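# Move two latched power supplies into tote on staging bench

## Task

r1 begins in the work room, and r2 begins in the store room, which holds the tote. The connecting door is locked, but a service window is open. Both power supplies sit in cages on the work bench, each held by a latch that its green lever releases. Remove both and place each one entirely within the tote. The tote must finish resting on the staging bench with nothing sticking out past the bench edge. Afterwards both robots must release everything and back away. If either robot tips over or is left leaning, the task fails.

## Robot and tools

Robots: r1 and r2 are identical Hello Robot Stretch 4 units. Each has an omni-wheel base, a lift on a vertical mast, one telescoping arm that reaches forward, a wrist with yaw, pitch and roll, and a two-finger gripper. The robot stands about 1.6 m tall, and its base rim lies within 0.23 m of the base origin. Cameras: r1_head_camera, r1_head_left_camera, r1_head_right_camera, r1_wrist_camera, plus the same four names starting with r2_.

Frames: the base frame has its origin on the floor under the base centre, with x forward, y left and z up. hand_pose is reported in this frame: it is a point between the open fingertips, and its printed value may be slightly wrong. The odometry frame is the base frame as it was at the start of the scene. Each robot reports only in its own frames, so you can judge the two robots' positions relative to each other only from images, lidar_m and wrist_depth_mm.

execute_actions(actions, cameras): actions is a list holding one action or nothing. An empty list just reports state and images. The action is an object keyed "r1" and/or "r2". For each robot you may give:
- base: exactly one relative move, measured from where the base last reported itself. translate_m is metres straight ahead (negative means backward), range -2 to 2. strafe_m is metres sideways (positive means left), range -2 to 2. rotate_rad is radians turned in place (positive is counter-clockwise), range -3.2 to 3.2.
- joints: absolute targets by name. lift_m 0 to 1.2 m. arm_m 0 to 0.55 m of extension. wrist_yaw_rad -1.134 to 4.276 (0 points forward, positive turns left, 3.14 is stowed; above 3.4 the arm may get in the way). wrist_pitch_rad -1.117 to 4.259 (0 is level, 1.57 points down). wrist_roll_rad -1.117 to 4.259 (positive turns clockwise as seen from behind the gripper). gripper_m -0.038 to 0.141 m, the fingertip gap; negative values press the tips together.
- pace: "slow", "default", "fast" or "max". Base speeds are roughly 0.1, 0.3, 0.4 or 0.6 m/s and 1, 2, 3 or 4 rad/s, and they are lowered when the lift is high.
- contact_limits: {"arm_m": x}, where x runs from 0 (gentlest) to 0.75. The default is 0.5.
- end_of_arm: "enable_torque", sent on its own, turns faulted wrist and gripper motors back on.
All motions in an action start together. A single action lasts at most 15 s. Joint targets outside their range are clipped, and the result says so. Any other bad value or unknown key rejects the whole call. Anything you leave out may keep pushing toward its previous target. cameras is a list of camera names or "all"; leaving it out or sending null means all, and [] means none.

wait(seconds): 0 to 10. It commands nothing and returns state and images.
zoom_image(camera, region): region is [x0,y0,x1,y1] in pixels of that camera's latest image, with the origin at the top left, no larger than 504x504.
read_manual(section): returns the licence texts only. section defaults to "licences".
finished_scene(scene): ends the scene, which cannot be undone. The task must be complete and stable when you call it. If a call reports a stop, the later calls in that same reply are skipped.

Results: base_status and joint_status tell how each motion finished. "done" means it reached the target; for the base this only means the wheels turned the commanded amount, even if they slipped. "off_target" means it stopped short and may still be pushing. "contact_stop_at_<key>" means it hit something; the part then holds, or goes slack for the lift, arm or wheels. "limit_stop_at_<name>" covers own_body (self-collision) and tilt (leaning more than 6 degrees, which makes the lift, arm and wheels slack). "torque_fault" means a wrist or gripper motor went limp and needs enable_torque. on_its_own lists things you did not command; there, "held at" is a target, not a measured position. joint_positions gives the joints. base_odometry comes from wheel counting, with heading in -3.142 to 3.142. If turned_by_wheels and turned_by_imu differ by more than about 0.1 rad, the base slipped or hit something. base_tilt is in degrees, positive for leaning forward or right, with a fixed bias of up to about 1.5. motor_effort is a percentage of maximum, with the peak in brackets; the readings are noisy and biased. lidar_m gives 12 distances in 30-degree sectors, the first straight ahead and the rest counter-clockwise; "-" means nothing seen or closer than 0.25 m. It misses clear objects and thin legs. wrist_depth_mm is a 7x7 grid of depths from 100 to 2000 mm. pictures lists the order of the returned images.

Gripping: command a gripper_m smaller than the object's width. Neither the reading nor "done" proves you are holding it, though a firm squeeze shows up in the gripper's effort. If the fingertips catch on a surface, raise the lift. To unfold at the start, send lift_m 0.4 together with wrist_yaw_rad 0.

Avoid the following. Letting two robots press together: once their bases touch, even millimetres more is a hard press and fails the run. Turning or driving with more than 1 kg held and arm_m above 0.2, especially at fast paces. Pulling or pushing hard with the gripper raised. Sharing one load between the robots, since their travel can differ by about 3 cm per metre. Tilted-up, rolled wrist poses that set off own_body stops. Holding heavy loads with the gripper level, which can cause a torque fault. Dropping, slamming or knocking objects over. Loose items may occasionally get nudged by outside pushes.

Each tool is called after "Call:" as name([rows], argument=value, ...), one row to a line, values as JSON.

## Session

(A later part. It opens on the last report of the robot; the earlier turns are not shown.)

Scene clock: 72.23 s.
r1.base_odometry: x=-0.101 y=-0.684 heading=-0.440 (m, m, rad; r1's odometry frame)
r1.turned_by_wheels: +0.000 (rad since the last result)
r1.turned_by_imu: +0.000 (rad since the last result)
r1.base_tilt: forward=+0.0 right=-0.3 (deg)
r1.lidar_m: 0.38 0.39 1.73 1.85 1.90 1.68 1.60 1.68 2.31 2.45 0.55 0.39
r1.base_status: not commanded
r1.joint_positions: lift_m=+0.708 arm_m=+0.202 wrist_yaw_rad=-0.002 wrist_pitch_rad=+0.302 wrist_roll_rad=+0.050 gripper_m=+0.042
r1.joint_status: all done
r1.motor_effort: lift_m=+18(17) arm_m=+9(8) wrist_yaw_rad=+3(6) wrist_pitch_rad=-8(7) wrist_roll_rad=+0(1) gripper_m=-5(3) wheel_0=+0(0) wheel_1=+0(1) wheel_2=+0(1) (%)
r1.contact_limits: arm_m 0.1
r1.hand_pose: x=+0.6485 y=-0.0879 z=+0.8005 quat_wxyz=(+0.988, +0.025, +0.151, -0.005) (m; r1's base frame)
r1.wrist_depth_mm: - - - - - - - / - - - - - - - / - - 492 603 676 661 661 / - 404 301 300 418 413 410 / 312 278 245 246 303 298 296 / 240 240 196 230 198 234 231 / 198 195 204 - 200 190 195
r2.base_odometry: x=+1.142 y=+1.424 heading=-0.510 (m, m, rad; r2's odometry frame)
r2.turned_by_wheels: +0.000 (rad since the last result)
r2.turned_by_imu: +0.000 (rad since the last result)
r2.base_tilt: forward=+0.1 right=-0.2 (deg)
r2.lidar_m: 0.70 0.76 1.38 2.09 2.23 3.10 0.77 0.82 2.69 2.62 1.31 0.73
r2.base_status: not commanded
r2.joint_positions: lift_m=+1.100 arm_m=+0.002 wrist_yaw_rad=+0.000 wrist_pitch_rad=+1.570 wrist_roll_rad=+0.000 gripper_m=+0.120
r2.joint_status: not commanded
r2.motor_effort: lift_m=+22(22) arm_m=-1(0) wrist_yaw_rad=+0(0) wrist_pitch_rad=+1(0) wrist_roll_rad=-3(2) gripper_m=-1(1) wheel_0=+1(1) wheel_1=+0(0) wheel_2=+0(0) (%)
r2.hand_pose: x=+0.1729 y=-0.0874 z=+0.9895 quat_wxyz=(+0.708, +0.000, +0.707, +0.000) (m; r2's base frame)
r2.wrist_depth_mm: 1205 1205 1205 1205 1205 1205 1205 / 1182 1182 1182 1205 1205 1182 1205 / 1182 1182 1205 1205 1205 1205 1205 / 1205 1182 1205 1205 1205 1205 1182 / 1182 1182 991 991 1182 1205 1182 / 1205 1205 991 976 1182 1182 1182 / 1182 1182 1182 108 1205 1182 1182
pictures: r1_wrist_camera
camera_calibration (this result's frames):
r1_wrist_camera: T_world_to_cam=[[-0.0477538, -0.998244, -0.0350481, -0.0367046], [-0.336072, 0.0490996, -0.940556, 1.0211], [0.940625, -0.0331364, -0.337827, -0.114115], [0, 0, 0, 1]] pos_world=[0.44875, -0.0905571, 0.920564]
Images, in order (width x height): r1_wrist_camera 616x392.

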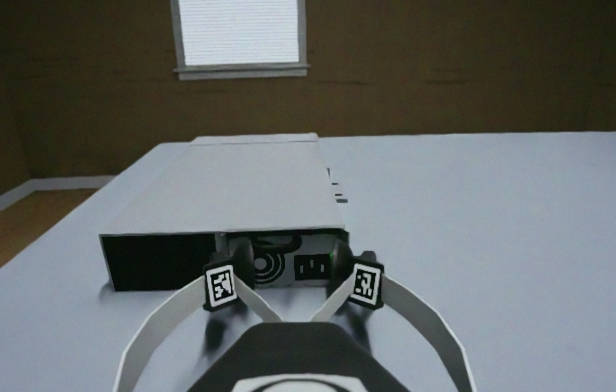

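Call:
execute_actions([
  {"r1":{"base":{"strafe_m":0.003},"joints":{"arm_m":0.216},"contact_limits":{"arm_m":0.15},"pace":"slow"}},
], cameras=["r1_wrist_camera"])

Call:
zoom_image(camera="r1_wrist_camera", region=[180, 200, 420, 320])

Scene clock: 73.33 s.
r1.base_odometry: x=-0.100 y=-0.681 heading=-0.440 (m, m, rad; r1's odometry frame)
r1.turned_by_wheels: +0.000 (rad since the last result)
r1.turned_by_imu: +0.000 (rad since the last result)
r1.base_tilt: forward=-0.1 right=-0.3 (deg)
r1.lidar_m: 0.36 0.40 1.73 1.85 1.89 1.67 1.58 1.67 2.32 2.45 0.57 0.40
r1.base_status: done
r1.joint_positions: lift_m=+0.708 arm_m=+0.213 wrist_yaw_rad=-0.008 wrist_pitch_rad=+0.305 wrist_roll_rad=+0.050 gripper_m=+0.042
r1.joint_status: all done
r1.on_its_own: wrist_yaw_rad is at rest, and its effort (+22) is outside its rest range (-13 to +13)
r1.motor_effort: lift_m=+18(18) arm_m=+16(13) wrist_yaw_rad=+22(24) wrist_pitch_rad=-17(17) wrist_roll_rad=+0(0) gripper_m=-3(5) wheel_0=+1(3) wheel_1=+1(1) wheel_2=-7(6) (%)
r1.contact_limits: arm_m 0.15
r1.hand_pose: x=+0.6584 y=-0.0897 z=+0.7997 quat_wxyz=(+0.988, +0.025, +0.152, -0.008) (m; r1's base frame)
r1.wrist_depth_mm: - - - - - - - / - - - - - - - / - - 477 591 661 654 647 / - 399 297 294 413 407 402 / 309 273 241 240 300 296 293 / 237 238 195 236 199 233 231 / 197 195 202 - 200 189 194
r2.base_odometry: x=+1.142 y=+1.424 heading=-0.510 (m, m, rad; r2's odometry frame)
r2.turned_by_wheels: +0.000 (rad since the last result)
r2.turned_by_imu: +0.000 (rad since the last result)
r2.base_tilt: forward=+0.1 right=-0.2 (deg)
r2.lidar_m: 0.70 0.76 1.39 2.06 2.20 3.08 0.76 0.86 2.71 2.63 1.31 0.75
r2.base_status: not commanded
r2.joint_positions: lift_m=+1.100 arm_m=+0.002 wrist_yaw_rad=+0.000 wrist_pitch_rad=+1.570 wrist_roll_rad=+0.000 gripper_m=+0.120
r2.joint_status: not commanded
r2.motor_effort: lift_m=+22(22) arm_m=+0(1) wrist_yaw_rad=+0(0) wrist_pitch_rad=+1(0) wrist_roll_rad=-3(4) gripper_m=-1(0) wheel_0=+1(1) wheel_1=+0(0) wheel_2=+0(0) (%)
r2.hand_pose: x=+0.1729 y=-0.0874 z=+0.9895 quat_wxyz=(+0.708, +0.000, +0.707, +0.000) (m; r2's base frame)
r2.wrist_depth_mm: 1182 1205 1205 1182 1182 1205 1205 / 1205 1205 1182 1205 1205 1205 1205 / 1205 1205 1182 1182 1182 1205 1205 / 1182 1205 1205 1205 1205 1205 1182 / 1182 1182 991 991 1205 1205 1205 / 1182 1205 991 976 1182 1205 1182 / 1182 1205 1182 108 1182 1205 1182
pictures: r1_wrist_camera
camera_calibration (this result's frames):
r1_wrist_camera: T_world_to_cam=[[-0.0543458, -0.997911, -0.0349347, -0.0337607], [-0.338492, 0.0513264, -0.939568, 1.02477], [0.939398, -0.0392364, -0.340574, -0.121313], [0, 0, 0, 1]] pos_world=[0.459001, -0.0910475, 0.920342]
Images, in order (width x height): r1_wrist_camera 616x392.

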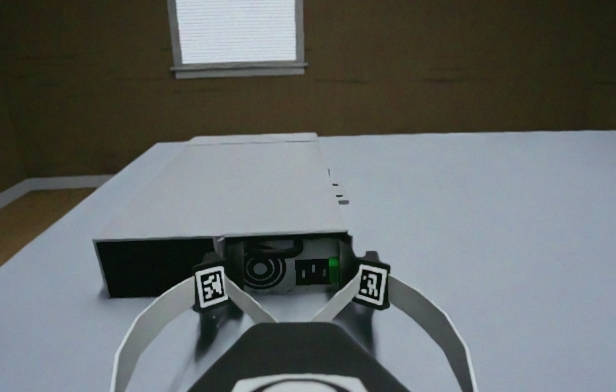

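Region (180, 200, 420, 320) of r1_wrist_camera's 616x392 image, scaled by 2.100.

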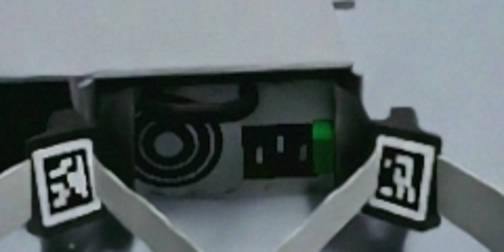

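Call:
execute_actions([
  {"r1":{"joints":{"gripper_m":0.025},"pace":"slow"}},
], cameras=["r1_wrist_camera"])

Call:
zoom_image(camera="r1_wrist_camera", region=[180, 200, 420, 320])

Scene clock: 74.50 s.
r1.base_odometry: x=-0.100 y=-0.681 heading=-0.440 (m, m, rad; r1's odometry frame)
r1.turned_by_wheels: +0.000 (rad since the last result)
r1.turned_by_imu: +0.000 (rad since the last result)
r1.base_tilt: forward=-0.1 right=-0.4 (deg)
r1.lidar_m: 0.37 0.39 1.73 1.85 1.89 1.65 1.60 1.67 2.33 2.44 0.55 0.39
r1.base_status: not commanded
r1.joint_positions: lift_m=+0.708 arm_m=+0.213 wrist_yaw_rad=-0.006 wrist_pitch_rad=+0.306 wrist_roll_rad=+0.050 gripper_m=+0.025
r1.joint_status: all done
r1.on_its_own: wrist_yaw_rad is at rest, and its effort (+16) is outside its rest range (-13 to +13)
r1.motor_effort: lift_m=+18(18) arm_m=+14(16) wrist_yaw_rad=+16(24) wrist_pitch_rad=-17(17) wrist_roll_rad=+0(0) gripper_m=-12(11) wheel_0=+1(1) wheel_1=+1(1) wheel_2=-7(7) (%)
r1.hand_pose: x=+0.6590 y=-0.0891 z=+0.7996 quat_wxyz=(+0.988, +0.025, +0.152, -0.007) (m; r1's base frame)
r1.wrist_depth_mm: - - - - - - - / - - - - - - - / - - 469 597 647 647 647 / - 394 296 293 407 404 402 / 306 271 239 237 301 294 291 / 236 228 208 227 195 233 229 / 196 193 202 - 198 189 194
r2.base_odometry: x=+1.142 y=+1.424 heading=-0.510 (m, m, rad; r2's odometry frame)
r2.turned_by_wheels: +0.000 (rad since the last result)
r2.turned_by_imu: +0.000 (rad since the last result)
r2.base_tilt: forward=+0.1 right=-0.2 (deg)
r2.lidar_m: 0.71 0.78 1.39 2.10 2.19 3.06 0.76 0.86 2.70 2.62 1.34 0.74
r2.base_status: not commanded
r2.joint_positions: lift_m=+1.100 arm_m=+0.002 wrist_yaw_rad=+0.000 wrist_pitch_rad=+1.570 wrist_roll_rad=+0.000 gripper_m=+0.120
r2.joint_status: not commanded
r2.motor_effort: lift_m=+22(22) arm_m=+0(0) wrist_yaw_rad=+0(0) wrist_pitch_rad=+0(0) wrist_roll_rad=-4(1) gripper_m=+0(1) wheel_0=+1(1) wheel_1=+0(0) wheel_2=+0(0) (%)
r2.hand_pose: x=+0.1729 y=-0.0874 z=+0.9895 quat_wxyz=(+0.708, +0.000, +0.707, +0.000) (m; r2's base frame)
r2.wrist_depth_mm: 1205 1205 1205 1182 1205 1182 1205 / 1182 1205 1205 1205 1205 1182 1205 / 1205 1182 1182 1205 1182 1205 1182 / 1182 1205 1182 1205 1205 1182 1205 / 1182 1205 991 976 1205 1205 1205 / 1182 1182 991 991 1182 1205 1182 / 1205 1160 1182 108 1182 1182 1182
pictures: r1_wrist_camera
camera_calibration (this result's frames):
r1_wrist_camera: T_world_to_cam=[[-0.0520387, -0.998035, -0.0349114, -0.0346482], [-0.339081, 0.0505404, -0.939399, 1.02497], [0.939317, -0.0370473, -0.341044, -0.12121], [0, 0, 0, 1]] pos_world=[0.459598, -0.0908727, 0.920305]
Images, in order (width x height): r1_wrist_camera 616x392.

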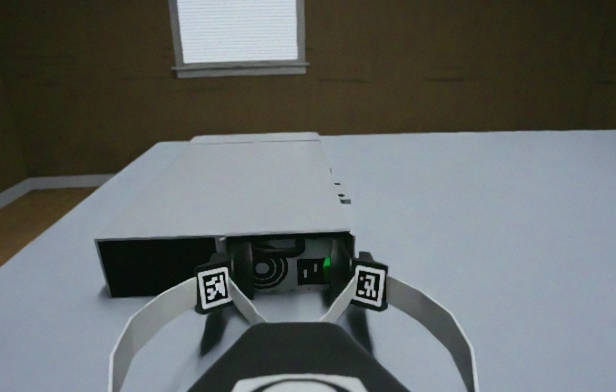

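Region (180, 200, 420, 320) of r1_wrist_camera's 616x392 image, scaled by 2.100.

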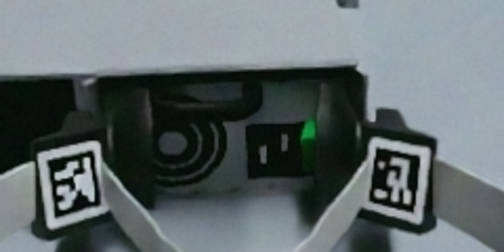

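Call:
execute_actions([
  {"r1":{"joints":{"gripper_m":0.0,"arm_m":0.222},"contact_limits":{"arm_m":0.3},"pace":"slow"}},
], cameras=[])

Call:
execute_actions([
  {"r1":{"joints":{"gripper_m":-0.037,"arm_m":0.232},"contact_limits":{"arm_m":0.3},"pace":"slow"}},
], cameras=["r1_wrist_camera"])

Call:
zoom_image(camera="r1_wrist_camera", region=[180, 200, 420, 320])

Scene clock: 75.97 s.
r1.base_odometry: x=-0.100 y=-0.681 heading=-0.440 (m, m, rad; r1's odometry frame)
r1.turned_by_wheels: +0.000 (rad since the last result)
r1.turned_by_imu: +0.000 (rad since the last result)
r1.base_tilt: forward=-0.1 right=-0.3 (deg)
r1.lidar_m: 0.37 0.40 1.72 1.85 1.91 1.67 1.60 1.69 2.30 2.44 0.56 0.38
r1.base_status: not commanded
r1.joint_positions: lift_m=+0.708 arm_m=+0.220 wrist_yaw_rad=-0.004 wrist_pitch_rad=+0.309 wrist_roll_rad=+0.050 gripper_m=+0.001
r1.joint_status: all done
r1.on_its_own: wrist_pitch_rad is at rest, and its effort (-27) is outside its rest range (-23 to +23)
r1.motor_effort: lift_m=+18(18) arm_m=+14(18) wrist_yaw_rad=+10(24) wrist_pitch_rad=-27(27) wrist_roll_rad=+1(2) gripper_m=-19(25) wheel_0=+3(3) wheel_1=+2(2) wheel_2=-7(7) (%)
r1.contact_limits: arm_m 0.3
r1.hand_pose: x=+0.6649 y=-0.0886 z=+0.7987 quat_wxyz=(+0.988, +0.025, +0.154, -0.006) (m; r1's base frame)
r1.wrist_depth_mm: - - - - - - - / - - - - - - - / - - 459 574 640 621 627 / - 387 287 286 404 397 392 / 301 267 234 232 293 290 287 / 234 216 203 224 191 226 226 / 195 191 199 - 196 186 191
r2.base_odometry: x=+1.142 y=+1.424 heading=-0.510 (m, m, rad; r2's odometry frame)
r2.turned_by_wheels: +0.000 (rad since the last result)
r2.turned_by_imu: +0.000 (rad since the last result)
r2.base_tilt: forward=+0.1 right=-0.2 (deg)
r2.lidar_m: 0.69 0.76 1.36 2.10 2.22 3.07 0.77 0.85 2.67 2.62 1.33 0.74
r2.base_status: not commanded
r2.joint_positions: lift_m=+1.100 arm_m=+0.002 wrist_yaw_rad=+0.000 wrist_pitch_rad=+1.570 wrist_roll_rad=+0.000 gripper_m=+0.120
r2.joint_status: not commanded
r2.motor_effort: lift_m=+22(22) arm_m=+0(0) wrist_yaw_rad=+0(0) wrist_pitch_rad=+1(0) wrist_roll_rad=-3(3) gripper_m=-1(0) wheel_0=+1(1) wheel_1=+0(0) wheel_2=+0(0) (%)
r2.hand_pose: x=+0.1729 y=-0.0874 z=+0.9895 quat_wxyz=(+0.708, +0.000, +0.707, +0.000) (m; r2's base frame)
r2.wrist_depth_mm: 1205 1182 1205 1182 1205 1205 1205 / 1205 1182 1205 1182 1205 1205 1182 / 1205 1205 1182 1205 1205 1205 1182 / 1205 1205 1205 1205 1205 1205 1182 / 1182 1182 991 991 1205 1182 1205 / 1182 1182 976 991 1205 1182 1205 / 1182 1182 1182 108 1205 1205 1182
pictures: none
No camera images: the call's "cameras" was empty. Leave "cameras" out to get every camera's image.

Scene clock: 77.37 s.
r1.base_odometry: x=-0.100 y=-0.681 heading=-0.440 (m, m, rad; r1's odometry frame)
r1.turned_by_wheels: +0.000 (rad since the last result)
r1.turned_by_imu: +0.000 (rad since the last result)
r1.base_tilt: forward=-0.1 right=-0.4 (deg)
r1.lidar_m: 0.38 0.41 1.71 1.85 1.89 1.68 1.60 1.69 2.30 2.45 0.54 0.38
r1.base_status: not commanded
r1.joint_positions: lift_m=+0.708 arm_m=+0.229 wrist_yaw_rad=-0.006 wrist_pitch_rad=+0.313 wrist_roll_rad=+0.049 gripper_m=-0.036
r1.joint_status: all done
r1.on_its_own: wrist_yaw_rad is at rest, and its effort (+15) is outside its rest range (-13 to +13); wrist_pitch_rad is at rest, and its effort (-39) is outside its rest range (-23 to +23)
r1.motor_effort: lift_m=+19(19) arm_m=+14(20) wrist_yaw_rad=+15(24) wrist_pitch_rad=-39(39) wrist_roll_rad=+2(4) gripper_m=-28(25) wheel_0=+4(4) wheel_1=+3(3) wheel_2=-8(9) (%)
r1.contact_limits: arm_m 0.3
r1.hand_pose: x=+0.6743 y=-0.0889 z=+0.7974 quat_wxyz=(+0.987, +0.025, +0.156, -0.007) (m; r1's base frame)
r1.wrist_depth_mm: - - - - - - - / - - - - - - - / - - 442 484 615 597 597 / - 303 277 276 392 387 382 / 293 239 218 224 287 285 281 / 229 170 193 220 184 213 221 / 187 188 196 - 193 185 189
r2.base_odometry: x=+1.142 y=+1.424 heading=-0.510 (m, m, rad; r2's odometry frame)
r2.turned_by_wheels: +0.000 (rad since the last result)
r2.turned_by_imu: +0.000 (rad since the last result)
r2.base_tilt: forward=+0.1 right=-0.2 (deg)
r2.lidar_m: 0.70 0.74 1.40 2.10 2.20 3.08 0.76 0.83 2.67 2.63 1.29 0.76
r2.base_status: not commanded
r2.joint_positions: lift_m=+1.100 arm_m=+0.002 wrist_yaw_rad=+0.000 wrist_pitch_rad=+1.570 wrist_roll_rad=+0.000 gripper_m=+0.120
r2.joint_status: not commanded
r2.motor_effort: lift_m=+22(22) arm_m=-1(0) wrist_yaw_rad=+0(0) wrist_pitch_rad=+1(1) wrist_roll_rad=-2(2) gripper_m=-1(1) wheel_0=+1(1) wheel_1=+0(0) wheel_2=+0(0) (%)
r2.hand_pose: x=+0.1729 y=-0.0874 z=+0.9895 quat_wxyz=(+0.708, +0.000, +0.707, +0.000) (m; r2's base frame)
r2.wrist_depth_mm: 1182 1182 1205 1205 1205 1205 1205 / 1182 1205 1205 1205 1205 1205 1205 / 1182 1205 1182 1205 1205 1205 1182 / 1205 1182 1182 1205 1205 1182 1205 / 1182 1205 991 976 1182 1205 1205 / 1182 1182 991 991 1182 1205 1182 / 1182 1182 1182 108 1182 1182 1182
pictures: r1_wrist_camera
camera_calibration (this result's frames):
r1_wrist_camera: T_world_to_cam=[[-0.0516261, -0.998092, -0.0338572, -0.0349265], [-0.346144, 0.0496844, -0.936865, 1.03078], [0.93676, -0.0366472, -0.348048, -0.128964], [0, 0, 0, 1]] pos_world=[0.475802, -0.0907996, 0.91963]
Images, in order (width x height): r1_wrist_camera 616x392.

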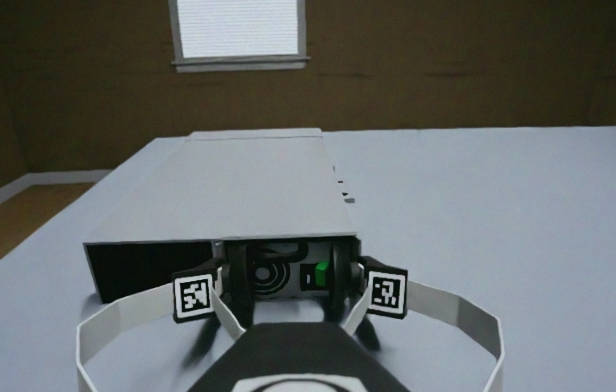

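Region (180, 200, 420, 320) of r1_wrist_camera's 616x392 image, scaled by 2.100.

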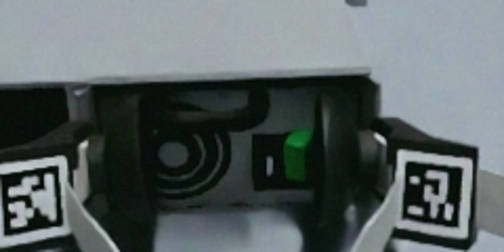

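Call:
execute_actions([
  {"r1":{"joints":{"lift_m":0.703},"pace":"slow"}},
], cameras=[])

Call:
execute_actions([
  {"r1":{"joints":{"arm_m":0.222},"pace":"slow"}},
], cameras=["r1_wrist_camera"])

Call:
zoom_image(camera="r1_wrist_camera", region=[180, 200, 420, 320])

Scene clock: 78.10 s.
r1.base_odometry: x=-0.100 y=-0.681 heading=-0.440 (m, m, rad; r1's odometry frame)
r1.turned_by_wheels: +0.000 (rad since the last result)
r1.turned_by_imu: +0.000 (rad since the last result)
r1.base_tilt: forward=-0.2 right=-0.4 (deg)
r1.lidar_m: 0.38 0.40 1.71 1.85 1.88 1.69 1.60 1.68 2.31 2.43 0.54 0.40
r1.base_status: not commanded
r1.joint_positions: lift_m=+0.703 arm_m=+0.229 wrist_yaw_rad=-0.007 wrist_pitch_rad=+0.309 wrist_roll_rad=+0.049 gripper_m=-0.036
r1.joint_status: all done
r1.on_its_own: wrist_yaw_rad is at rest, and its effort (+18) is outside its rest range (-13 to +13); wrist_pitch_rad is at rest, and its effort (-25) is outside its rest range (-23 to +23)
r1.motor_effort: lift_m=+16(19) arm_m=+15(15) wrist_yaw_rad=+18(17) wrist_pitch_rad=-25(39) wrist_roll_rad=+2(3) gripper_m=-27(27) wheel_0=+4(4) wheel_1=+3(3) wheel_2=-8(8) (%)
r1.hand_pose: x=+0.6745 y=-0.0893 z=+0.7938 quat_wxyz=(+0.988, +0.025, +0.154, -0.007) (m; r1's base frame)
r1.wrist_depth_mm: - - - - - - - / - - - - - - - / - - 439 564 621 615 615 / - 304 276 274 392 389 387 / 294 227 222 223 286 283 279 / 228 171 192 218 182 211 220 / 185 186 194 - 191 182 186
r2.base_odometry: x=+1.142 y=+1.424 heading=-0.510 (m, m, rad; r2's odometry frame)
r2.turned_by_wheels: +0.000 (rad since the last result)
r2.turned_by_imu: +0.000 (rad since the last result)
r2.base_tilt: forward=+0.1 right=-0.2 (deg)
r2.lidar_m: 0.69 0.75 1.39 2.08 2.20 3.03 0.74 0.86 2.69 2.62 1.31 0.73
r2.base_status: not commanded
r2.joint_positions: lift_m=+1.100 arm_m=+0.002 wrist_yaw_rad=+0.000 wrist_pitch_rad=+1.570 wrist_roll_rad=+0.000 gripper_m=+0.120
r2.joint_status: not commanded
r2.motor_effort: lift_m=+22(22) arm_m=+0(1) wrist_yaw_rad=+0(0) wrist_pitch_rad=+1(1) wrist_roll_rad=-1(2) gripper_m=-1(0) wheel_0=+1(1) wheel_1=+0(0) wheel_2=+0(0) (%)
r2.hand_pose: x=+0.1729 y=-0.0874 z=+0.9895 quat_wxyz=(+0.708, +0.000, +0.707, +0.000) (m; r2's base frame)
r2.wrist_depth_mm: 1205 1182 1182 1205 1205 1205 1205 / 1182 1182 1205 1205 1205 1205 1229 / 1205 1205 1205 1205 1205 1205 1205 / 1205 1205 1182 1182 1205 1205 1182 / 1182 1182 976 991 1205 1182 1205 / 1182 1182 976 976 1182 1205 1205 / 1182 1182 1182 108 1205 1182 1205
pictures: none
No camera images: the call's "cameras" was empty. Leave "cameras" out to get every camera's image.

Scene clock: 79.03 s.
r1.base_odometry: x=-0.100 y=-0.681 heading=-0.440 (m, m, rad; r1's odometry frame)
r1.turned_by_wheels: +0.000 (rad since the last result)
r1.turned_by_imu: +0.000 (rad since the last result)
r1.base_tilt: forward=+0.0 right=-0.4 (deg)
r1.lidar_m: 0.37 0.39 1.73 1.86 1.89 1.66 1.60 1.67 2.32 2.45 0.55 0.39
r1.base_status: not commanded
r1.joint_positions: lift_m=+0.703 arm_m=+0.224 wrist_yaw_rad=+0.001 wrist_pitch_rad=+0.305 wrist_roll_rad=+0.049 gripper_m=-0.036
r1.joint_status: all done
r1.motor_effort: lift_m=+19(19) arm_m=-12(11) wrist_yaw_rad=-5(17) wrist_pitch_rad=-16(26) wrist_roll_rad=+3(2) gripper_m=-32(33) wheel_0=+2(4) wheel_1=+0(3) wheel_2=+0(8) (%)
r1.hand_pose: x=+0.6702 y=-0.0871 z=+0.7947 quat_wxyz=(+0.988, +0.024, +0.152, -0.003) (m; r1's base frame)
r1.wrist_depth_mm: - - - - - - - / - - - - - - - / - - 452 569 627 634 634 / - 357 281 277 394 392 392 / 296 252 224 224 287 285 282 / 228 166 196 220 183 212 220 / 192 186 194 - 193 183 186
r2.base_odometry: x=+1.142 y=+1.424 heading=-0.510 (m, m, rad; r2's odometry frame)
r2.turned_by_wheels: +0.000 (rad since the last result)
r2.turned_by_imu: +0.000 (rad since the last result)
r2.base_tilt: forward=+0.1 right=-0.2 (deg)
r2.lidar_m: 0.70 0.76 1.36 2.09 2.20 3.07 0.74 0.83 2.69 2.62 1.31 0.69
r2.base_status: not commanded
r2.joint_positions: lift_m=+1.100 arm_m=+0.002 wrist_yaw_rad=+0.000 wrist_pitch_rad=+1.570 wrist_roll_rad=+0.000 gripper_m=+0.120
r2.joint_status: not commanded
r2.motor_effort: lift_m=+22(22) arm_m=-1(0) wrist_yaw_rad=-1(0) wrist_pitch_rad=+1(1) wrist_roll_rad=-1(3) gripper_m=-1(1) wheel_0=+1(1) wheel_1=+0(0) wheel_2=+0(0) (%)
r2.hand_pose: x=+0.1729 y=-0.0874 z=+0.9895 quat_wxyz=(+0.708, +0.000, +0.707, +0.000) (m; r2's base frame)
r2.wrist_depth_mm: 1205 1205 1182 1205 1205 1205 1205 / 1182 1182 1205 1182 1182 1205 1205 / 1182 1182 1205 1205 1182 1205 1205 / 1182 1205 1205 1182 1205 1182 1205 / 1182 1182 991 976 1182 1205 1205 / 1182 1205 991 991 1205 1182 1205 / 1182 1182 1205 108 1182 1182 1182
pictures: r1_wrist_camera
camera_calibration (this result's frames):
r1_wrist_camera: T_world_to_cam=[[-0.0445916, -0.99842, -0.0342049, -0.0378457], [-0.338544, 0.0473154, -0.93976, 1.02377], [0.939893, -0.0303256, -0.340119, -0.13389], [0, 0, 0, 1]] pos_world=[0.470746, -0.0902862, 0.915263]
Images, in order (width x height): r1_wrist_camera 616x392.

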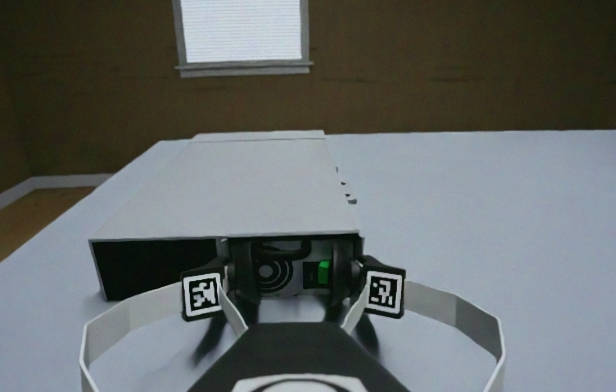

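Region (180, 200, 420, 320) of r1_wrist_camera's 616x392 image, scaled by 2.100.

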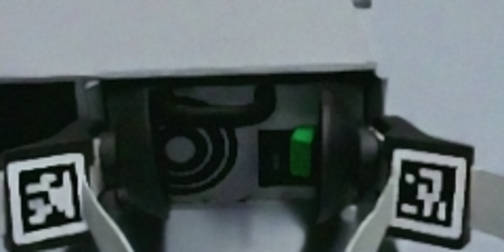

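Call:
execute_actions([
  {"r1":{"joints":{"arm_m":0.216,"lift_m":0.7},"pace":"slow"}},
], cameras=["r1_wrist_camera"])

Call:
zoom_image(camera="r1_wrist_camera", region=[180, 200, 420, 320])

Scene clock: 79.87 s.
r1.base_odometry: x=-0.100 y=-0.682 heading=-0.440 (m, m, rad; r1's odometry frame)
r1.turned_by_wheels: +0.000 (rad since the last result)
r1.turned_by_imu: +0.000 (rad since the last result)
r1.base_tilt: forward=-0.1 right=-0.4 (deg)
r1.lidar_m: 0.38 0.39 1.70 1.86 1.90 1.68 1.61 1.68 2.33 2.45 0.55 0.39
r1.base_status: not commanded
r1.joint_positions: lift_m=+0.700 arm_m=+0.219 wrist_yaw_rad=+0.005 wrist_pitch_rad=+0.300 wrist_roll_rad=+0.049 gripper_m=-0.036
r1.joint_status: all done
r1.on_its_own: wrist_yaw_rad is at rest, and its effort (-14) is outside its rest range (-13 to +13)
r1.motor_effort: lift_m=+19(19) arm_m=-15(16) wrist_yaw_rad=-14(17) wrist_pitch_rad=-1(15) wrist_roll_rad=+5(3) gripper_m=-36(36) wheel_0=+0(2) wheel_1=-1(1) wheel_2=+5(5) (%)
r1.hand_pose: x=+0.6655 y=-0.0861 z=+0.7930 quat_wxyz=(+0.988, +0.024, +0.150, -0.001) (m; r1's base frame)
r1.wrist_depth_mm: - - - - - - - / - - - - - - - / - - 459 585 647 640 640 / - 387 281 278 402 394 389 / 296 262 227 225 289 286 282 / 229 211 195 226 184 211 220 / 189 186 194 - 191 183 187
r2.base_odometry: x=+1.142 y=+1.424 heading=-0.510 (m, m, rad; r2's odometry frame)
r2.turned_by_wheels: +0.000 (rad since the last result)
r2.turned_by_imu: +0.000 (rad since the last result)
r2.base_tilt: forward=+0.1 right=-0.2 (deg)
r2.lidar_m: 0.72 0.76 1.37 2.09 2.21 3.10 0.74 0.83 2.69 2.62 1.32 0.72
r2.base_status: not commanded
r2.joint_positions: lift_m=+1.100 arm_m=+0.002 wrist_yaw_rad=+0.000 wrist_pitch_rad=+1.570 wrist_roll_rad=+0.000 gripper_m=+0.120
r2.joint_status: not commanded
r2.motor_effort: lift_m=+22(22) arm_m=+0(1) wrist_yaw_rad=+0(0) wrist_pitch_rad=+1(1) wrist_roll_rad=-3(3) gripper_m=+0(1) wheel_0=+1(1) wheel_1=+0(0) wheel_2=+0(0) (%)
r2.hand_pose: x=+0.1729 y=-0.0874 z=+0.9895 quat_wxyz=(+0.708, +0.000, +0.707, +0.000) (m; r2's base frame)
r2.wrist_depth_mm: 1205 1182 1205 1205 1205 1182 1182 / 1182 1182 1182 1205 1205 1205 1205 / 1205 1182 1182 1205 1205 1205 1205 / 1182 1205 1182 1205 1205 1182 1182 / 1182 1205 991 991 1182 1205 1182 / 1182 1160 991 991 1205 1205 1182 / 1182 1205 1182 108 1182 1205 1182
pictures: r1_wrist_camera
camera_calibration (this result's frames):
r1_wrist_camera: T_world_to_cam=[[-0.0409896, -0.998567, -0.0344153, -0.0394069], [-0.334327, 0.0461661, -0.941326, 1.01887], [0.941565, -0.0270786, -0.335741, -0.134319], [0, 0, 0, 1]] pos_world=[0.465491, -0.0900248, 0.912635]
Images, in order (width x height): r1_wrist_camera 616x392.

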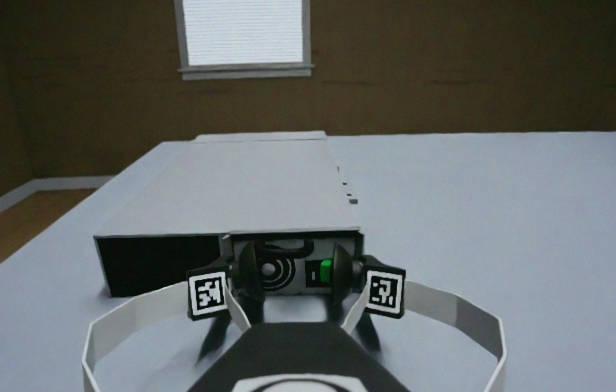

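Region (180, 200, 420, 320) of r1_wrist_camera's 616x392 image, scaled by 2.100.

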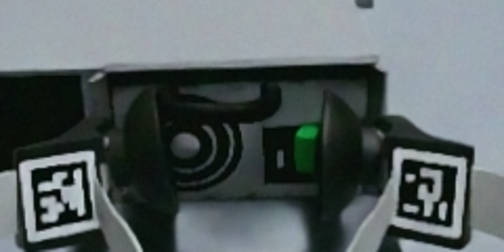

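Call:
execute_actions([
  {"r1":{"joints":{"arm_m":0.209},"pace":"slow"}},
], cameras=["r1_wrist_camera"])

Call:
zoom_image(camera="r1_wrist_camera", region=[180, 200, 420, 320])

Scene clock: 80.77 s.
r1.base_odometry: x=-0.100 y=-0.682 heading=-0.440 (m, m, rad; r1's odometry frame)
r1.turned_by_wheels: +0.000 (rad since the last result)
r1.turned_by_imu: +0.000 (rad since the last result)
r1.base_tilt: forward=+0.0 right=-0.3 (deg)
r1.lidar_m: 0.36 0.39 1.72 1.86 1.89 1.67 1.60 1.68 2.32 2.45 0.55 0.38
r1.base_status: not commanded
r1.joint_positions: lift_m=+0.700 arm_m=+0.211 wrist_yaw_rad=+0.001 wrist_pitch_rad=+0.301 wrist_roll_rad=+0.049 gripper_m=-0.036
r1.joint_status: all done
r1.motor_effort: lift_m=+19(19) arm_m=-11(17) wrist_yaw_rad=-4(17) wrist_pitch_rad=-3(4) wrist_roll_rad=+2(2) gripper_m=-31(36) wheel_0=+0(0) wheel_1=-1(1) wheel_2=+2(5) (%)
r1.hand_pose: x=+0.6575 y=-0.0871 z=+0.7929 quat_wxyz=(+0.988, +0.024, +0.150, -0.003) (m; r1's base frame)
r1.wrist_depth_mm: - - - - - - - / - - - - - - - / - - 459 574 647 647 640 / - 384 283 279 402 397 394 / 296 265 233 227 289 287 283 / 229 165 182 225 184 213 221 / 191 187 194 - 191 183 186
r2.base_odometry: x=+1.142 y=+1.424 heading=-0.510 (m, m, rad; r2's odometry frame)
r2.turned_by_wheels: +0.000 (rad since the last result)
r2.turned_by_imu: +0.000 (rad since the last result)
r2.base_tilt: forward=+0.1 right=-0.2 (deg)
r2.lidar_m: 0.69 0.77 1.40 2.08 2.21 3.12 0.76 0.85 2.67 2.62 1.31 0.74
r2.base_status: not commanded
r2.joint_positions: lift_m=+1.100 arm_m=+0.002 wrist_yaw_rad=+0.000 wrist_pitch_rad=+1.570 wrist_roll_rad=+0.000 gripper_m=+0.120
r2.joint_status: not commanded
r2.motor_effort: lift_m=+22(22) arm_m=+0(0) wrist_yaw_rad=+0(0) wrist_pitch_rad=+0(1) wrist_roll_rad=-4(3) gripper_m=-1(1) wheel_0=+1(1) wheel_1=+0(0) wheel_2=+0(0) (%)
r2.hand_pose: x=+0.1729 y=-0.0874 z=+0.9895 quat_wxyz=(+0.708, +0.000, +0.707, +0.000) (m; r2's base frame)
r2.wrist_depth_mm: 1182 1205 1182 1205 1182 1205 1205 / 1182 1205 1182 1182 1205 1182 1182 / 1205 1182 1182 1205 1205 1205 1205 / 1205 1182 1182 1182 1182 1205 1182 / 1205 1182 991 991 1205 1205 1205 / 1182 1182 991 991 1182 1182 1205 / 1182 1182 1205 108 1205 1182 1205
pictures: r1_wrist_camera
camera_calibration (this result's frames):
r1_wrist_camera: T_world_to_cam=[[-0.0446688, -0.99841, -0.0343947, -0.0383316], [-0.334585, 0.0473922, -0.941173, 1.01629], [0.941306, -0.0305332, -0.33617, -0.126684], [0, 0, 0, 1]] pos_world=[0.457572, -0.090303, 0.9126]
Images, in order (width x height): r1_wrist_camera 616x392.

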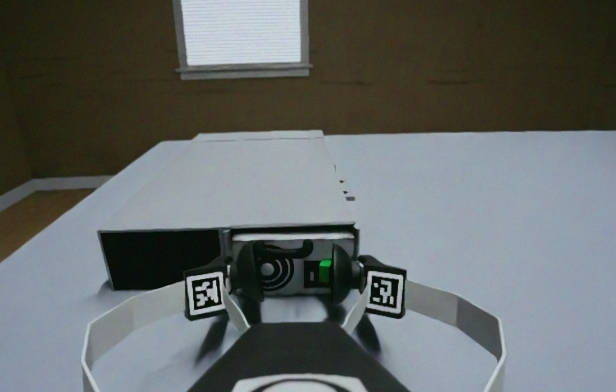

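Region (180, 200, 420, 320) of r1_wrist_camera's 616x392 image, scaled by 2.100.

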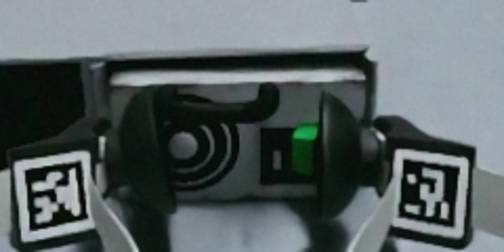

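Call:
execute_actions([
  {"r1":{"joints":{"arm_m":0.01},"pace":"slow"}},
], cameras=["r1_wrist_camera","r1_head_camera"])

Scene clock: 84.13 s.
r1.base_odometry: x=-0.100 y=-0.681 heading=-0.440 (m, m, rad; r1's odometry frame)
r1.turned_by_wheels: +0.000 (rad since the last result)
r1.turned_by_imu: +0.000 (rad since the last result)
r1.base_tilt: forward=-0.1 right=-0.4 (deg)
r1.lidar_m: 0.38 0.41 1.71 1.85 1.90 1.68 1.60 1.66 2.30 2.43 0.55 0.41
r1.base_status: not commanded
r1.joint_positions: lift_m=+0.700 arm_m=+0.012 wrist_yaw_rad=+0.000 wrist_pitch_rad=+0.303 wrist_roll_rad=+0.049 gripper_m=-0.036
r1.joint_status: all done
r1.motor_effort: lift_m=+19(19) arm_m=-10(6) wrist_yaw_rad=-3(4) wrist_pitch_rad=-8(9) wrist_roll_rad=+4(3) gripper_m=-32(32) wheel_0=+0(0) wheel_1=-1(1) wheel_2=+2(2) (%)
r1.hand_pose: x=+0.4580 y=-0.0874 z=+0.7924 quat_wxyz=(+0.988, +0.024, +0.151, -0.004) (m; r1's base frame)
r1.wrist_depth_mm: - - - - - - - / - - - - - - - / - - 525 580 640 640 634 / - 415 382 312 399 397 392 / 297 298 229 228 291 286 282 / 229 168 192 228 182 213 221 / 186 187 195 - 193 183 186
r2.base_odometry: x=+1.142 y=+1.424 heading=-0.510 (m, m, rad; r2's odometry frame)
r2.turned_by_wheels: +0.000 (rad since the last result)
r2.turned_by_imu: +0.001 (rad since the last result)
r2.base_tilt: forward=+0.1 right=-0.2 (deg)
r2.lidar_m: 0.69 0.73 1.35 2.10 2.20 3.08 0.76 0.83 2.69 2.63 1.33 0.73
r2.base_status: not commanded
r2.joint_positions: lift_m=+1.100 arm_m=+0.002 wrist_yaw_rad=+0.000 wrist_pitch_rad=+1.570 wrist_roll_rad=+0.000 gripper_m=+0.120
r2.joint_status: not commanded
r2.motor_effort: lift_m=+22(22) arm_m=-1(0) wrist_yaw_rad=+0(0) wrist_pitch_rad=+0(0) wrist_roll_rad=-4(5) gripper_m=-2(1) wheel_0=+1(1) wheel_1=+0(0) wheel_2=+0(0) (%)
r2.hand_pose: x=+0.1729 y=-0.0874 z=+0.9895 quat_wxyz=(+0.708, +0.000, +0.707, +0.000) (m; r2's base frame)
r2.wrist_depth_mm: 1205 1205 1182 1205 1205 1205 1205 / 1205 1205 1182 1182 1205 1205 1182 / 1205 1205 1182 1205 1205 1205 1205 / 1182 1182 1205 1205 1205 1205 1182 / 1182 1182 976 976 1205 1205 1182 / 1205 1182 991 991 1182 1205 1182 / 1182 1182 1182 108 1205 1182 1182
pictures: r1_head_camera, r1_wrist_camera
camera_calibration (this result's frames):
r1_wrist_camera: T_world_to_cam=[[-0.0455351, -0.998373, -0.0343066, -0.0471521], [-0.336353, 0.0476598, -0.940529, 0.949375], [0.940635, -0.0312879, -0.337976, 0.0626022], [0, 0, 0, 1]] pos_world=[0.258292, -0.0903636, 0.912455]
Images, in order (width x height): r1_head_camera 420x560, r1_wrist_camera 616x392.

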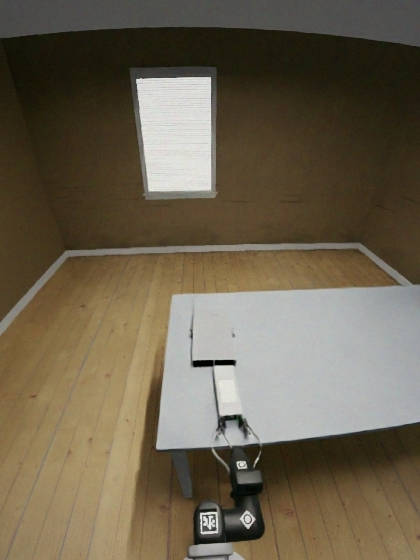

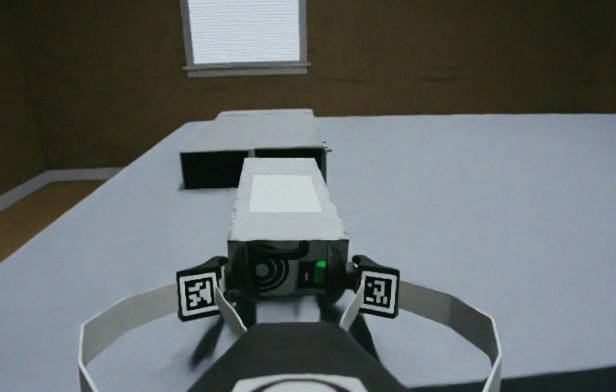

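Call:
execute_actions([
  {"r1":{"base":{"translate_m":-0.035},"joints":{"gripper_m":0.12},"pace":"slow"}},
], cameras=[])

Call:
execute_actions([
  {"r1":{"joints":{"lift_m":0.97},"pace":"fast"}},
], cameras=[])

Call:
execute_actions([
  {"r1":{"joints":{"arm_m":0.4,"wrist_pitch_rad":1.54,"wrist_roll_rad":0},"pace":"fast"}},
], cameras=["r1_wrist_camera","r1_head_camera"])

Scene clock: 89.97 s.
r1.base_odometry: x=-0.131 y=-0.667 heading=-0.440 (m, m, rad; r1's odometry frame)
r1.turned_by_wheels: +0.000 (rad since the last result)
r1.turned_by_imu: +0.001 (rad since the last result)
r1.base_tilt: forward=-0.1 right=-0.4 (deg)
r1.lidar_m: 0.43 0.41 1.74 1.85 1.85 1.63 1.57 1.65 2.26 2.45 0.59 0.47
r1.base_status: done
r1.joint_positions: lift_m=+0.700 arm_m=+0.012 wrist_yaw_rad=+0.000 wrist_pitch_rad=+0.302 wrist_roll_rad=+0.050 gripper_m=+0.120
r1.joint_status: all done
r1.motor_effort: lift_m=+19(19) arm_m=-9(10) wrist_yaw_rad=+0(4) wrist_pitch_rad=-6(9) wrist_roll_rad=+2(2) gripper_m=+0(30) wheel_0=-1(6) wheel_1=+0(2) wheel_2=+1(6) (%)
r1.hand_pose: x=+0.4579 y=-0.0875 z=+0.7926 quat_wxyz=(+0.988, +0.025, +0.150, -0.004) (m; r1's base frame)
r1.wrist_depth_mm: - - - - - - - / - - - - - - - / - - 530 585 654 640 640 / - 418 382 320 402 394 392 / 298 298 252 248 277 286 283 / 229 220 211 219 209 224 222 / 202 203 204 - 211 216 276
r2.base_odometry: x=+1.142 y=+1.424 heading=-0.510 (m, m, rad; r2's odometry frame)
r2.turned_by_wheels: +0.000 (rad since the last result)
r2.turned_by_imu: +0.001 (rad since the last result)
r2.base_tilt: forward=+0.1 right=-0.3 (deg)
r2.lidar_m: 0.69 0.76 1.38 2.08 2.23 3.09 0.77 0.85 2.69 2.62 1.30 0.71
r2.base_status: not commanded
r2.joint_positions: lift_m=+1.100 arm_m=+0.002 wrist_yaw_rad=+0.000 wrist_pitch_rad=+1.570 wrist_roll_rad=+0.000 gripper_m=+0.120
r2.joint_status: not commanded
r2.motor_effort: lift_m=+22(22) arm_m=-1(0) wrist_yaw_rad=-1(0) wrist_pitch_rad=+1(0) wrist_roll_rad=-4(4) gripper_m=+0(0) wheel_0=+1(1) wheel_1=+0(0) wheel_2=+0(0) (%)
r2.hand_pose: x=+0.1729 y=-0.0874 z=+0.9895 quat_wxyz=(+0.708, +0.000, +0.707, +0.000) (m; r2's base frame)
r2.wrist_depth_mm: 1205 1182 1205 1205 1205 1205 1205 / 1205 1205 1205 1205 1205 1205 1205 / 1182 1182 1205 1205 1205 1182 1205 / 1205 1205 1182 1182 1205 1205 1205 / 1182 1182 976 991 1205 1182 1182 / 1205 1182 991 976 1182 1160 1205 / 1182 1182 1182 108 1182 1205 1182
pictures: none
No camera images: the call's "cameras" was empty. Leave "cameras" out to get every camera's image.

Scene clock: 91.73 s.
r1.base_odometry: x=-0.131 y=-0.667 heading=-0.440 (m, m, rad; r1's odometry frame)
r1.turned_by_wheels: +0.000 (rad since the last result)
r1.turned_by_imu: +0.000 (rad since the last result)
r1.base_tilt: forward=-0.1 right=-0.4 (deg)
r1.lidar_m: 0.40 0.42 1.73 1.83 1.87 1.63 1.56 1.66 2.27 2.44 0.60 0.43
r1.base_status: not commanded
r1.joint_positions: lift_m=+0.970 arm_m=+0.012 wrist_yaw_rad=+0.000 wrist_pitch_rad=+0.302 wrist_roll_rad=+0.050 gripper_m=+0.120
r1.joint_status: all done
r1.motor_effort: lift_m=+23(25) arm_m=-9(9) wrist_yaw_rad=-3(1) wrist_pitch_rad=-6(6) wrist_roll_rad=+1(0) gripper_m=+1(2) wheel_0=-1(0) wheel_1=+0(0) wheel_2=+1(1) (%)
r1.hand_pose: x=+0.4579 y=-0.0874 z=+1.0623 quat_wxyz=(+0.988, +0.025, +0.150, -0.004) (m; r1's base frame)
r1.wrist_depth_mm: - - - - - - - / - - - - - - - / - - - - - - - / - - - - - - - / - - 798 778 778 820 788 / 1808 1661 585 569 591 627 615 / 1464 564 549 - 539 517 521
r2.base_odometry: x=+1.142 y=+1.424 heading=-0.510 (m, m, rad; r2's odometry frame)
r2.turned_by_wheels: +0.000 (rad since the last result)
r2.turned_by_imu: +0.000 (rad since the last result)
r2.base_tilt: forward=+0.1 right=-0.2 (deg)
r2.lidar_m: 0.69 0.75 1.40 2.10 2.22 3.03 0.75 0.82 2.64 2.60 1.32 0.72
r2.base_status: not commanded
r2.joint_positions: lift_m=+1.100 arm_m=+0.002 wrist_yaw_rad=+0.000 wrist_pitch_rad=+1.570 wrist_roll_rad=+0.000 gripper_m=+0.120
r2.joint_status: not commanded
r2.motor_effort: lift_m=+22(22) arm_m=-1(1) wrist_yaw_rad=+0(0) wrist_pitch_rad=+1(1) wrist_roll_rad=-2(3) gripper_m=-1(1) wheel_0=+1(1) wheel_1=+0(0) wheel_2=+0(0) (%)
r2.hand_pose: x=+0.1729 y=-0.0874 z=+0.9895 quat_wxyz=(+0.708, +0.000, +0.707, +0.000) (m; r2's base frame)
r2.wrist_depth_mm: 1182 1205 1205 1182 1205 1229 1205 / 1182 1205 1182 1205 1182 1182 1205 / 1205 1205 1205 1182 1205 1205 1205 / 1182 1182 1182 1182 1205 1205 1182 / 1205 1182 991 976 1205 1205 1182 / 1205 1182 976 976 1182 1182 1182 / 1205 1205 1182 108 1205 1182 1182
pictures: none
No camera images: the call's "cameras" was empty. Leave "cameras" out to get every camera's image.

Scene clock: 93.63 s.
r1.base_odometry: x=-0.131 y=-0.667 heading=-0.440 (m, m, rad; r1's odometry frame)
r1.turned_by_wheels: +0.000 (rad since the last result)
r1.turned_by_imu: +0.000 (rad since the last result)
r1.base_tilt: forward=-0.1 right=-0.3 (deg)
r1.lidar_m: 0.40 0.43 1.74 1.84 1.87 1.64 1.56 1.63 2.26 2.45 0.58 0.43
r1.base_status: not commanded
r1.joint_positions: lift_m=+0.970 arm_m=+0.398 wrist_yaw_rad=+0.000 wrist_pitch_rad=+1.540 wrist_roll_rad=+0.000 gripper_m=+0.120
r1.joint_status: all done
r1.motor_effort: lift_m=+23(22) arm_m=+9(9) wrist_yaw_rad=-4(0) wrist_pitch_rad=+0(2) wrist_roll_rad=+0(2) gripper_m=+0(1) wheel_0=-1(0) wheel_1=+0(0) wheel_2=+1(1) (%)
r1.hand_pose: x=+0.5782 y=-0.0874 z=+0.8597 quat_wxyz=(+0.718, +0.000, +0.696, +0.000) (m; r1's base frame)
r1.wrist_depth_mm: 306 265 268 271 320 325 325 / 306 309 310 315 322 327 329 / 310 312 315 297 324 327 330 / 310 312 319 282 325 330 334 / 314 315 319 283 327 332 336 / 314 317 282 283 329 334 336 / 315 319 322 - 330 336 340
r2.base_odometry: x=+1.142 y=+1.424 heading=-0.510 (m, m, rad; r2's odometry frame)
r2.turned_by_wheels: +0.000 (rad since the last result)
r2.turned_by_imu: +0.000 (rad since the last result)
r2.base_tilt: forward=+0.2 right=-0.2 (deg)
r2.lidar_m: 0.68 0.76 1.42 2.10 2.21 3.08 0.73 0.84 2.68 2.62 1.32 0.72
r2.base_status: not commanded
r2.joint_positions: lift_m=+1.100 arm_m=+0.002 wrist_yaw_rad=+0.000 wrist_pitch_rad=+1.570 wrist_roll_rad=+0.000 gripper_m=+0.120
r2.joint_status: not commanded
r2.motor_effort: lift_m=+22(22) arm_m=-1(0) wrist_yaw_rad=+0(0) wrist_pitch_rad=+0(1) wrist_roll_rad=-3(1) gripper_m=-1(2) wheel_0=+1(1) wheel_1=+0(0) wheel_2=+0(0) (%)
r2.hand_pose: x=+0.1729 y=-0.0874 z=+0.9895 quat_wxyz=(+0.708, +0.000, +0.707, +0.000) (m; r2's base frame)
r2.wrist_depth_mm: 1205 1205 1205 1205 1205 1182 1205 / 1205 1205 1182 1182 1205 1182 1205 / 1205 1182 1205 1205 1182 1205 1182 / 1205 1205 1182 1182 1182 1205 1205 / 1182 1205 991 991 1182 1182 1205 / 1182 1182 991 991 1182 1205 1182 / 1182 1182 1182 108 1205 1182 1182
pictures: r1_head_camera, r1_wrist_camera
camera_calibration (this result's frames):
r1_wrist_camera: T_world_to_cam=[[0.00157708, -0.999438, 0.0334882, -0.125038], [-0.999951, -0.00124743, 0.0098625, 0.615511], [-0.00981518, -0.0335021, -0.99939, 1.09029], [0, 0, 0, 1]] pos_world=[0.626379, -0.0876734, 1.08774]
Images, in order (width x height): r1_head_camera 420x560, r1_wrist_camera 616x392.

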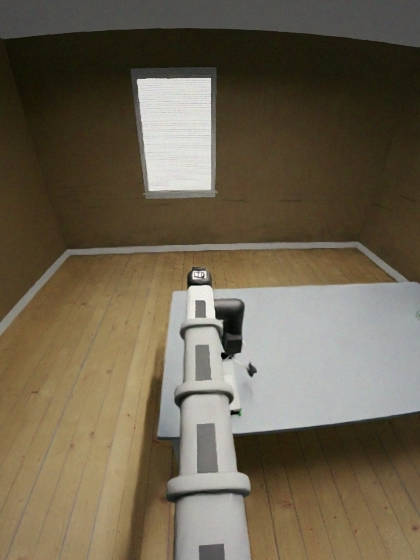

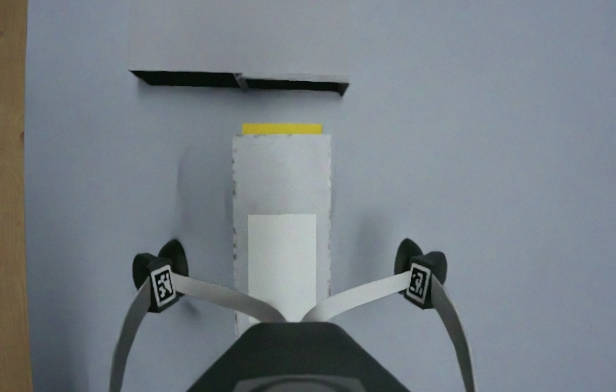

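Call:
execute_actions([
  {"r1":{"base":{"strafe_m":0.007},"joints":{"lift_m":0.9,"gripper_m":0.1}}},
], cameras=["r1_wrist_camera"])

Call:
execute_actions([
  {"r1":{"joints":{"gripper_m":0.01}}},
], cameras=["r1_wrist_camera"])

Scene clock: 95.10 s.
r1.base_odometry: x=-0.128 y=-0.660 heading=-0.440 (m, m, rad; r1's odometry frame)
r1.turned_by_wheels: +0.000 (rad since the last result)
r1.turned_by_imu: +0.000 (rad since the last result)
r1.base_tilt: forward=+0.0 right=-0.4 (deg)
r1.lidar_m: 0.40 0.44 1.73 1.84 1.88 1.65 1.57 1.65 2.26 2.46 0.59 0.42
r1.base_status: done
r1.joint_positions: lift_m=+0.900 arm_m=+0.398 wrist_yaw_rad=+0.000 wrist_pitch_rad=+1.540 wrist_roll_rad=+0.000 gripper_m=+0.100
r1.joint_status: all done
r1.motor_effort: lift_m=+18(21) arm_m=+9(9) wrist_yaw_rad=-2(3) wrist_pitch_rad=+0(0) wrist_roll_rad=+1(0) gripper_m=-1(1) wheel_0=+0(8) wheel_1=-1(9) wheel_2=+0(1) (%)
r1.hand_pose: x=+0.5782 y=-0.0874 z=+0.7900 quat_wxyz=(+0.718, +0.000, +0.696, +0.000) (m; r1's base frame)
r1.wrist_depth_mm: 240 203 201 203 251 254 257 / 241 243 247 248 254 255 258 / 243 244 247 212 253 255 259 / 244 247 248 212 255 257 260 / 244 248 213 214 254 260 262 / 246 249 212 213 257 260 265 / 247 251 252 - 259 263 266
r2.base_odometry: x=+1.142 y=+1.424 heading=-0.510 (m, m, rad; r2's odometry frame)
r2.turned_by_wheels: +0.000 (rad since the last result)
r2.turned_by_imu: +0.000 (rad since the last result)
r2.base_tilt: forward=+0.2 right=-0.2 (deg)
r2.lidar_m: 0.70 0.73 1.38 2.10 2.22 3.07 0.77 0.84 2.69 2.64 1.29 0.73
r2.base_status: not commanded
r2.joint_positions: lift_m=+1.100 arm_m=+0.002 wrist_yaw_rad=+0.000 wrist_pitch_rad=+1.570 wrist_roll_rad=+0.000 gripper_m=+0.120
r2.joint_status: not commanded
r2.motor_effort: lift_m=+22(22) arm_m=-1(0) wrist_yaw_rad=+0(0) wrist_pitch_rad=+1(1) wrist_roll_rad=-1(2) gripper_m=+0(1) wheel_0=+1(1) wheel_1=+0(0) wheel_2=+0(0) (%)
r2.hand_pose: x=+0.1729 y=-0.0874 z=+0.9895 quat_wxyz=(+0.708, +0.000, +0.707, +0.000) (m; r2's base frame)
r2.wrist_depth_mm: 1205 1182 1205 1205 1205 1205 1205 / 1182 1182 1182 1205 1205 1205 1205 / 1182 1182 1205 1182 1182 1205 1205 / 1182 1205 1182 1182 1205 1205 1182 / 1205 1182 991 991 1205 1205 1182 / 1182 1182 991 976 1205 1182 1182 / 1205 1182 1205 108 1182 1182 1182
pictures: r1_wrist_camera
camera_calibration (this result's frames):
r1_wrist_camera: T_world_to_cam=[[0.00155497, -0.999438, 0.0334882, -0.122694], [-0.999951, -0.00122531, 0.0098625, 0.6162], [-0.00981592, -0.0335019, -0.99939, 1.02069], [0, 0, 0, 1]] pos_world=[0.626379, -0.0876747, 1.0181]
Images, in order (width x height): r1_wrist_camera 616x392.

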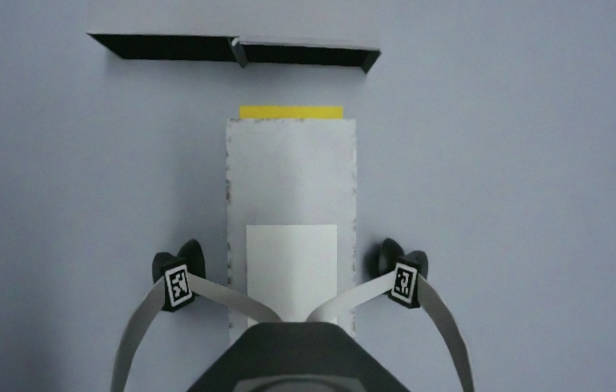

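Scene clock: 96.80 s.
r1.base_odometry: x=-0.128 y=-0.660 heading=-0.440 (m, m, rad; r1's odometry frame)
r1.turned_by_wheels: +0.000 (rad since the last result)
r1.turned_by_imu: +0.000 (rad since the last result)
r1.base_tilt: forward=+0.0 right=-0.3 (deg)
r1.lidar_m: 0.40 0.45 1.74 1.85 1.87 1.65 1.57 1.63 2.28 2.45 0.61 0.44
r1.base_status: not commanded
r1.joint_positions: lift_m=+0.900 arm_m=+0.398 wrist_yaw_rad=+0.000 wrist_pitch_rad=+1.540 wrist_roll_rad=+0.000 gripper_m=+0.011
r1.joint_status: all done
r1.motor_effort: lift_m=+21(22) arm_m=+9(9) wrist_yaw_rad=+0(3) wrist_pitch_rad=+0(2) wrist_roll_rad=-1(1) gripper_m=-30(29) wheel_0=+0(0) wheel_1=-1(1) wheel_2=+0(0) (%)
r1.hand_pose: x=+0.5782 y=-0.0874 z=+0.7898 quat_wxyz=(+0.718, +0.000, +0.696, +0.000) (m; r1's base frame)
r1.wrist_depth_mm: 238 207 199 200 248 251 253 / 238 241 244 246 250 252 256 / 241 242 190 191 251 255 257 / 242 244 246 193 254 256 258 / 241 246 193 195 253 256 259 / 245 173 195 196 187 259 263 / 246 249 251 - 258 260 262
r2.base_odometry: x=+1.142 y=+1.424 heading=-0.510 (m, m, rad; r2's odometry frame)
r2.turned_by_wheels: +0.000 (rad since the last result)
r2.turned_by_imu: +0.000 (rad since the last result)
r2.base_tilt: forward=+0.1 right=-0.3 (deg)
r2.lidar_m: 0.69 0.77 1.37 2.09 2.20 3.08 0.76 0.82 2.66 2.63 1.31 0.75
r2.base_status: not commanded
r2.joint_positions: lift_m=+1.100 arm_m=+0.002 wrist_yaw_rad=+0.000 wrist_pitch_rad=+1.570 wrist_roll_rad=+0.000 gripper_m=+0.120
r2.joint_status: not commanded
r2.motor_effort: lift_m=+22(22) arm_m=+0(0) wrist_yaw_rad=+0(0) wrist_pitch_rad=+1(1) wrist_roll_rad=-3(1) gripper_m=+0(1) wheel_0=+1(1) wheel_1=+0(0) wheel_2=+0(0) (%)
r2.hand_pose: x=+0.1729 y=-0.0874 z=+0.9895 quat_wxyz=(+0.708, +0.000, +0.707, +0.000) (m; r2's base frame)
r2.wrist_depth_mm: 1205 1205 1205 1205 1182 1205 1205 / 1205 1182 1182 1205 1182 1205 1205 / 1205 1205 1182 1205 1182 1205 1205 / 1182 1182 1182 1205 1205 1182 1182 / 1205 1182 991 976 1182 1205 1182 / 1205 1205 991 991 1182 1205 1205 / 1182 1182 1182 108 1205 1182 1205
pictures: r1_wrist_camera
camera_calibration (this result's frames):
r1_wrist_camera: T_world_to_cam=[[0.00140979, -0.999438, 0.0334881, -0.122601], [-0.99995, -0.00107716, 0.00994892, 0.616121], [-0.00990726, -0.0335004, -0.99939, 1.02046], [0, 0, 0, 1]] pos_world=[0.626373, -0.0876831, 1.01781]
Images, in order (width x height): r1_wrist_camera 616x392.

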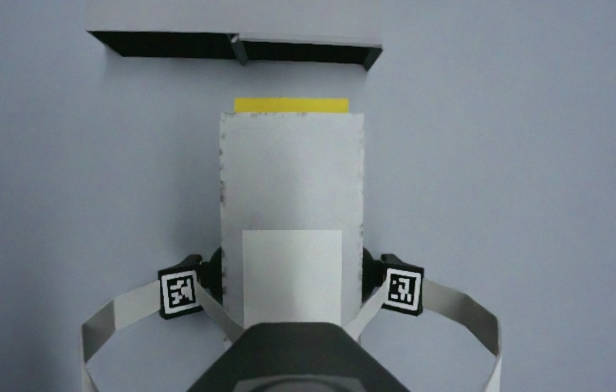

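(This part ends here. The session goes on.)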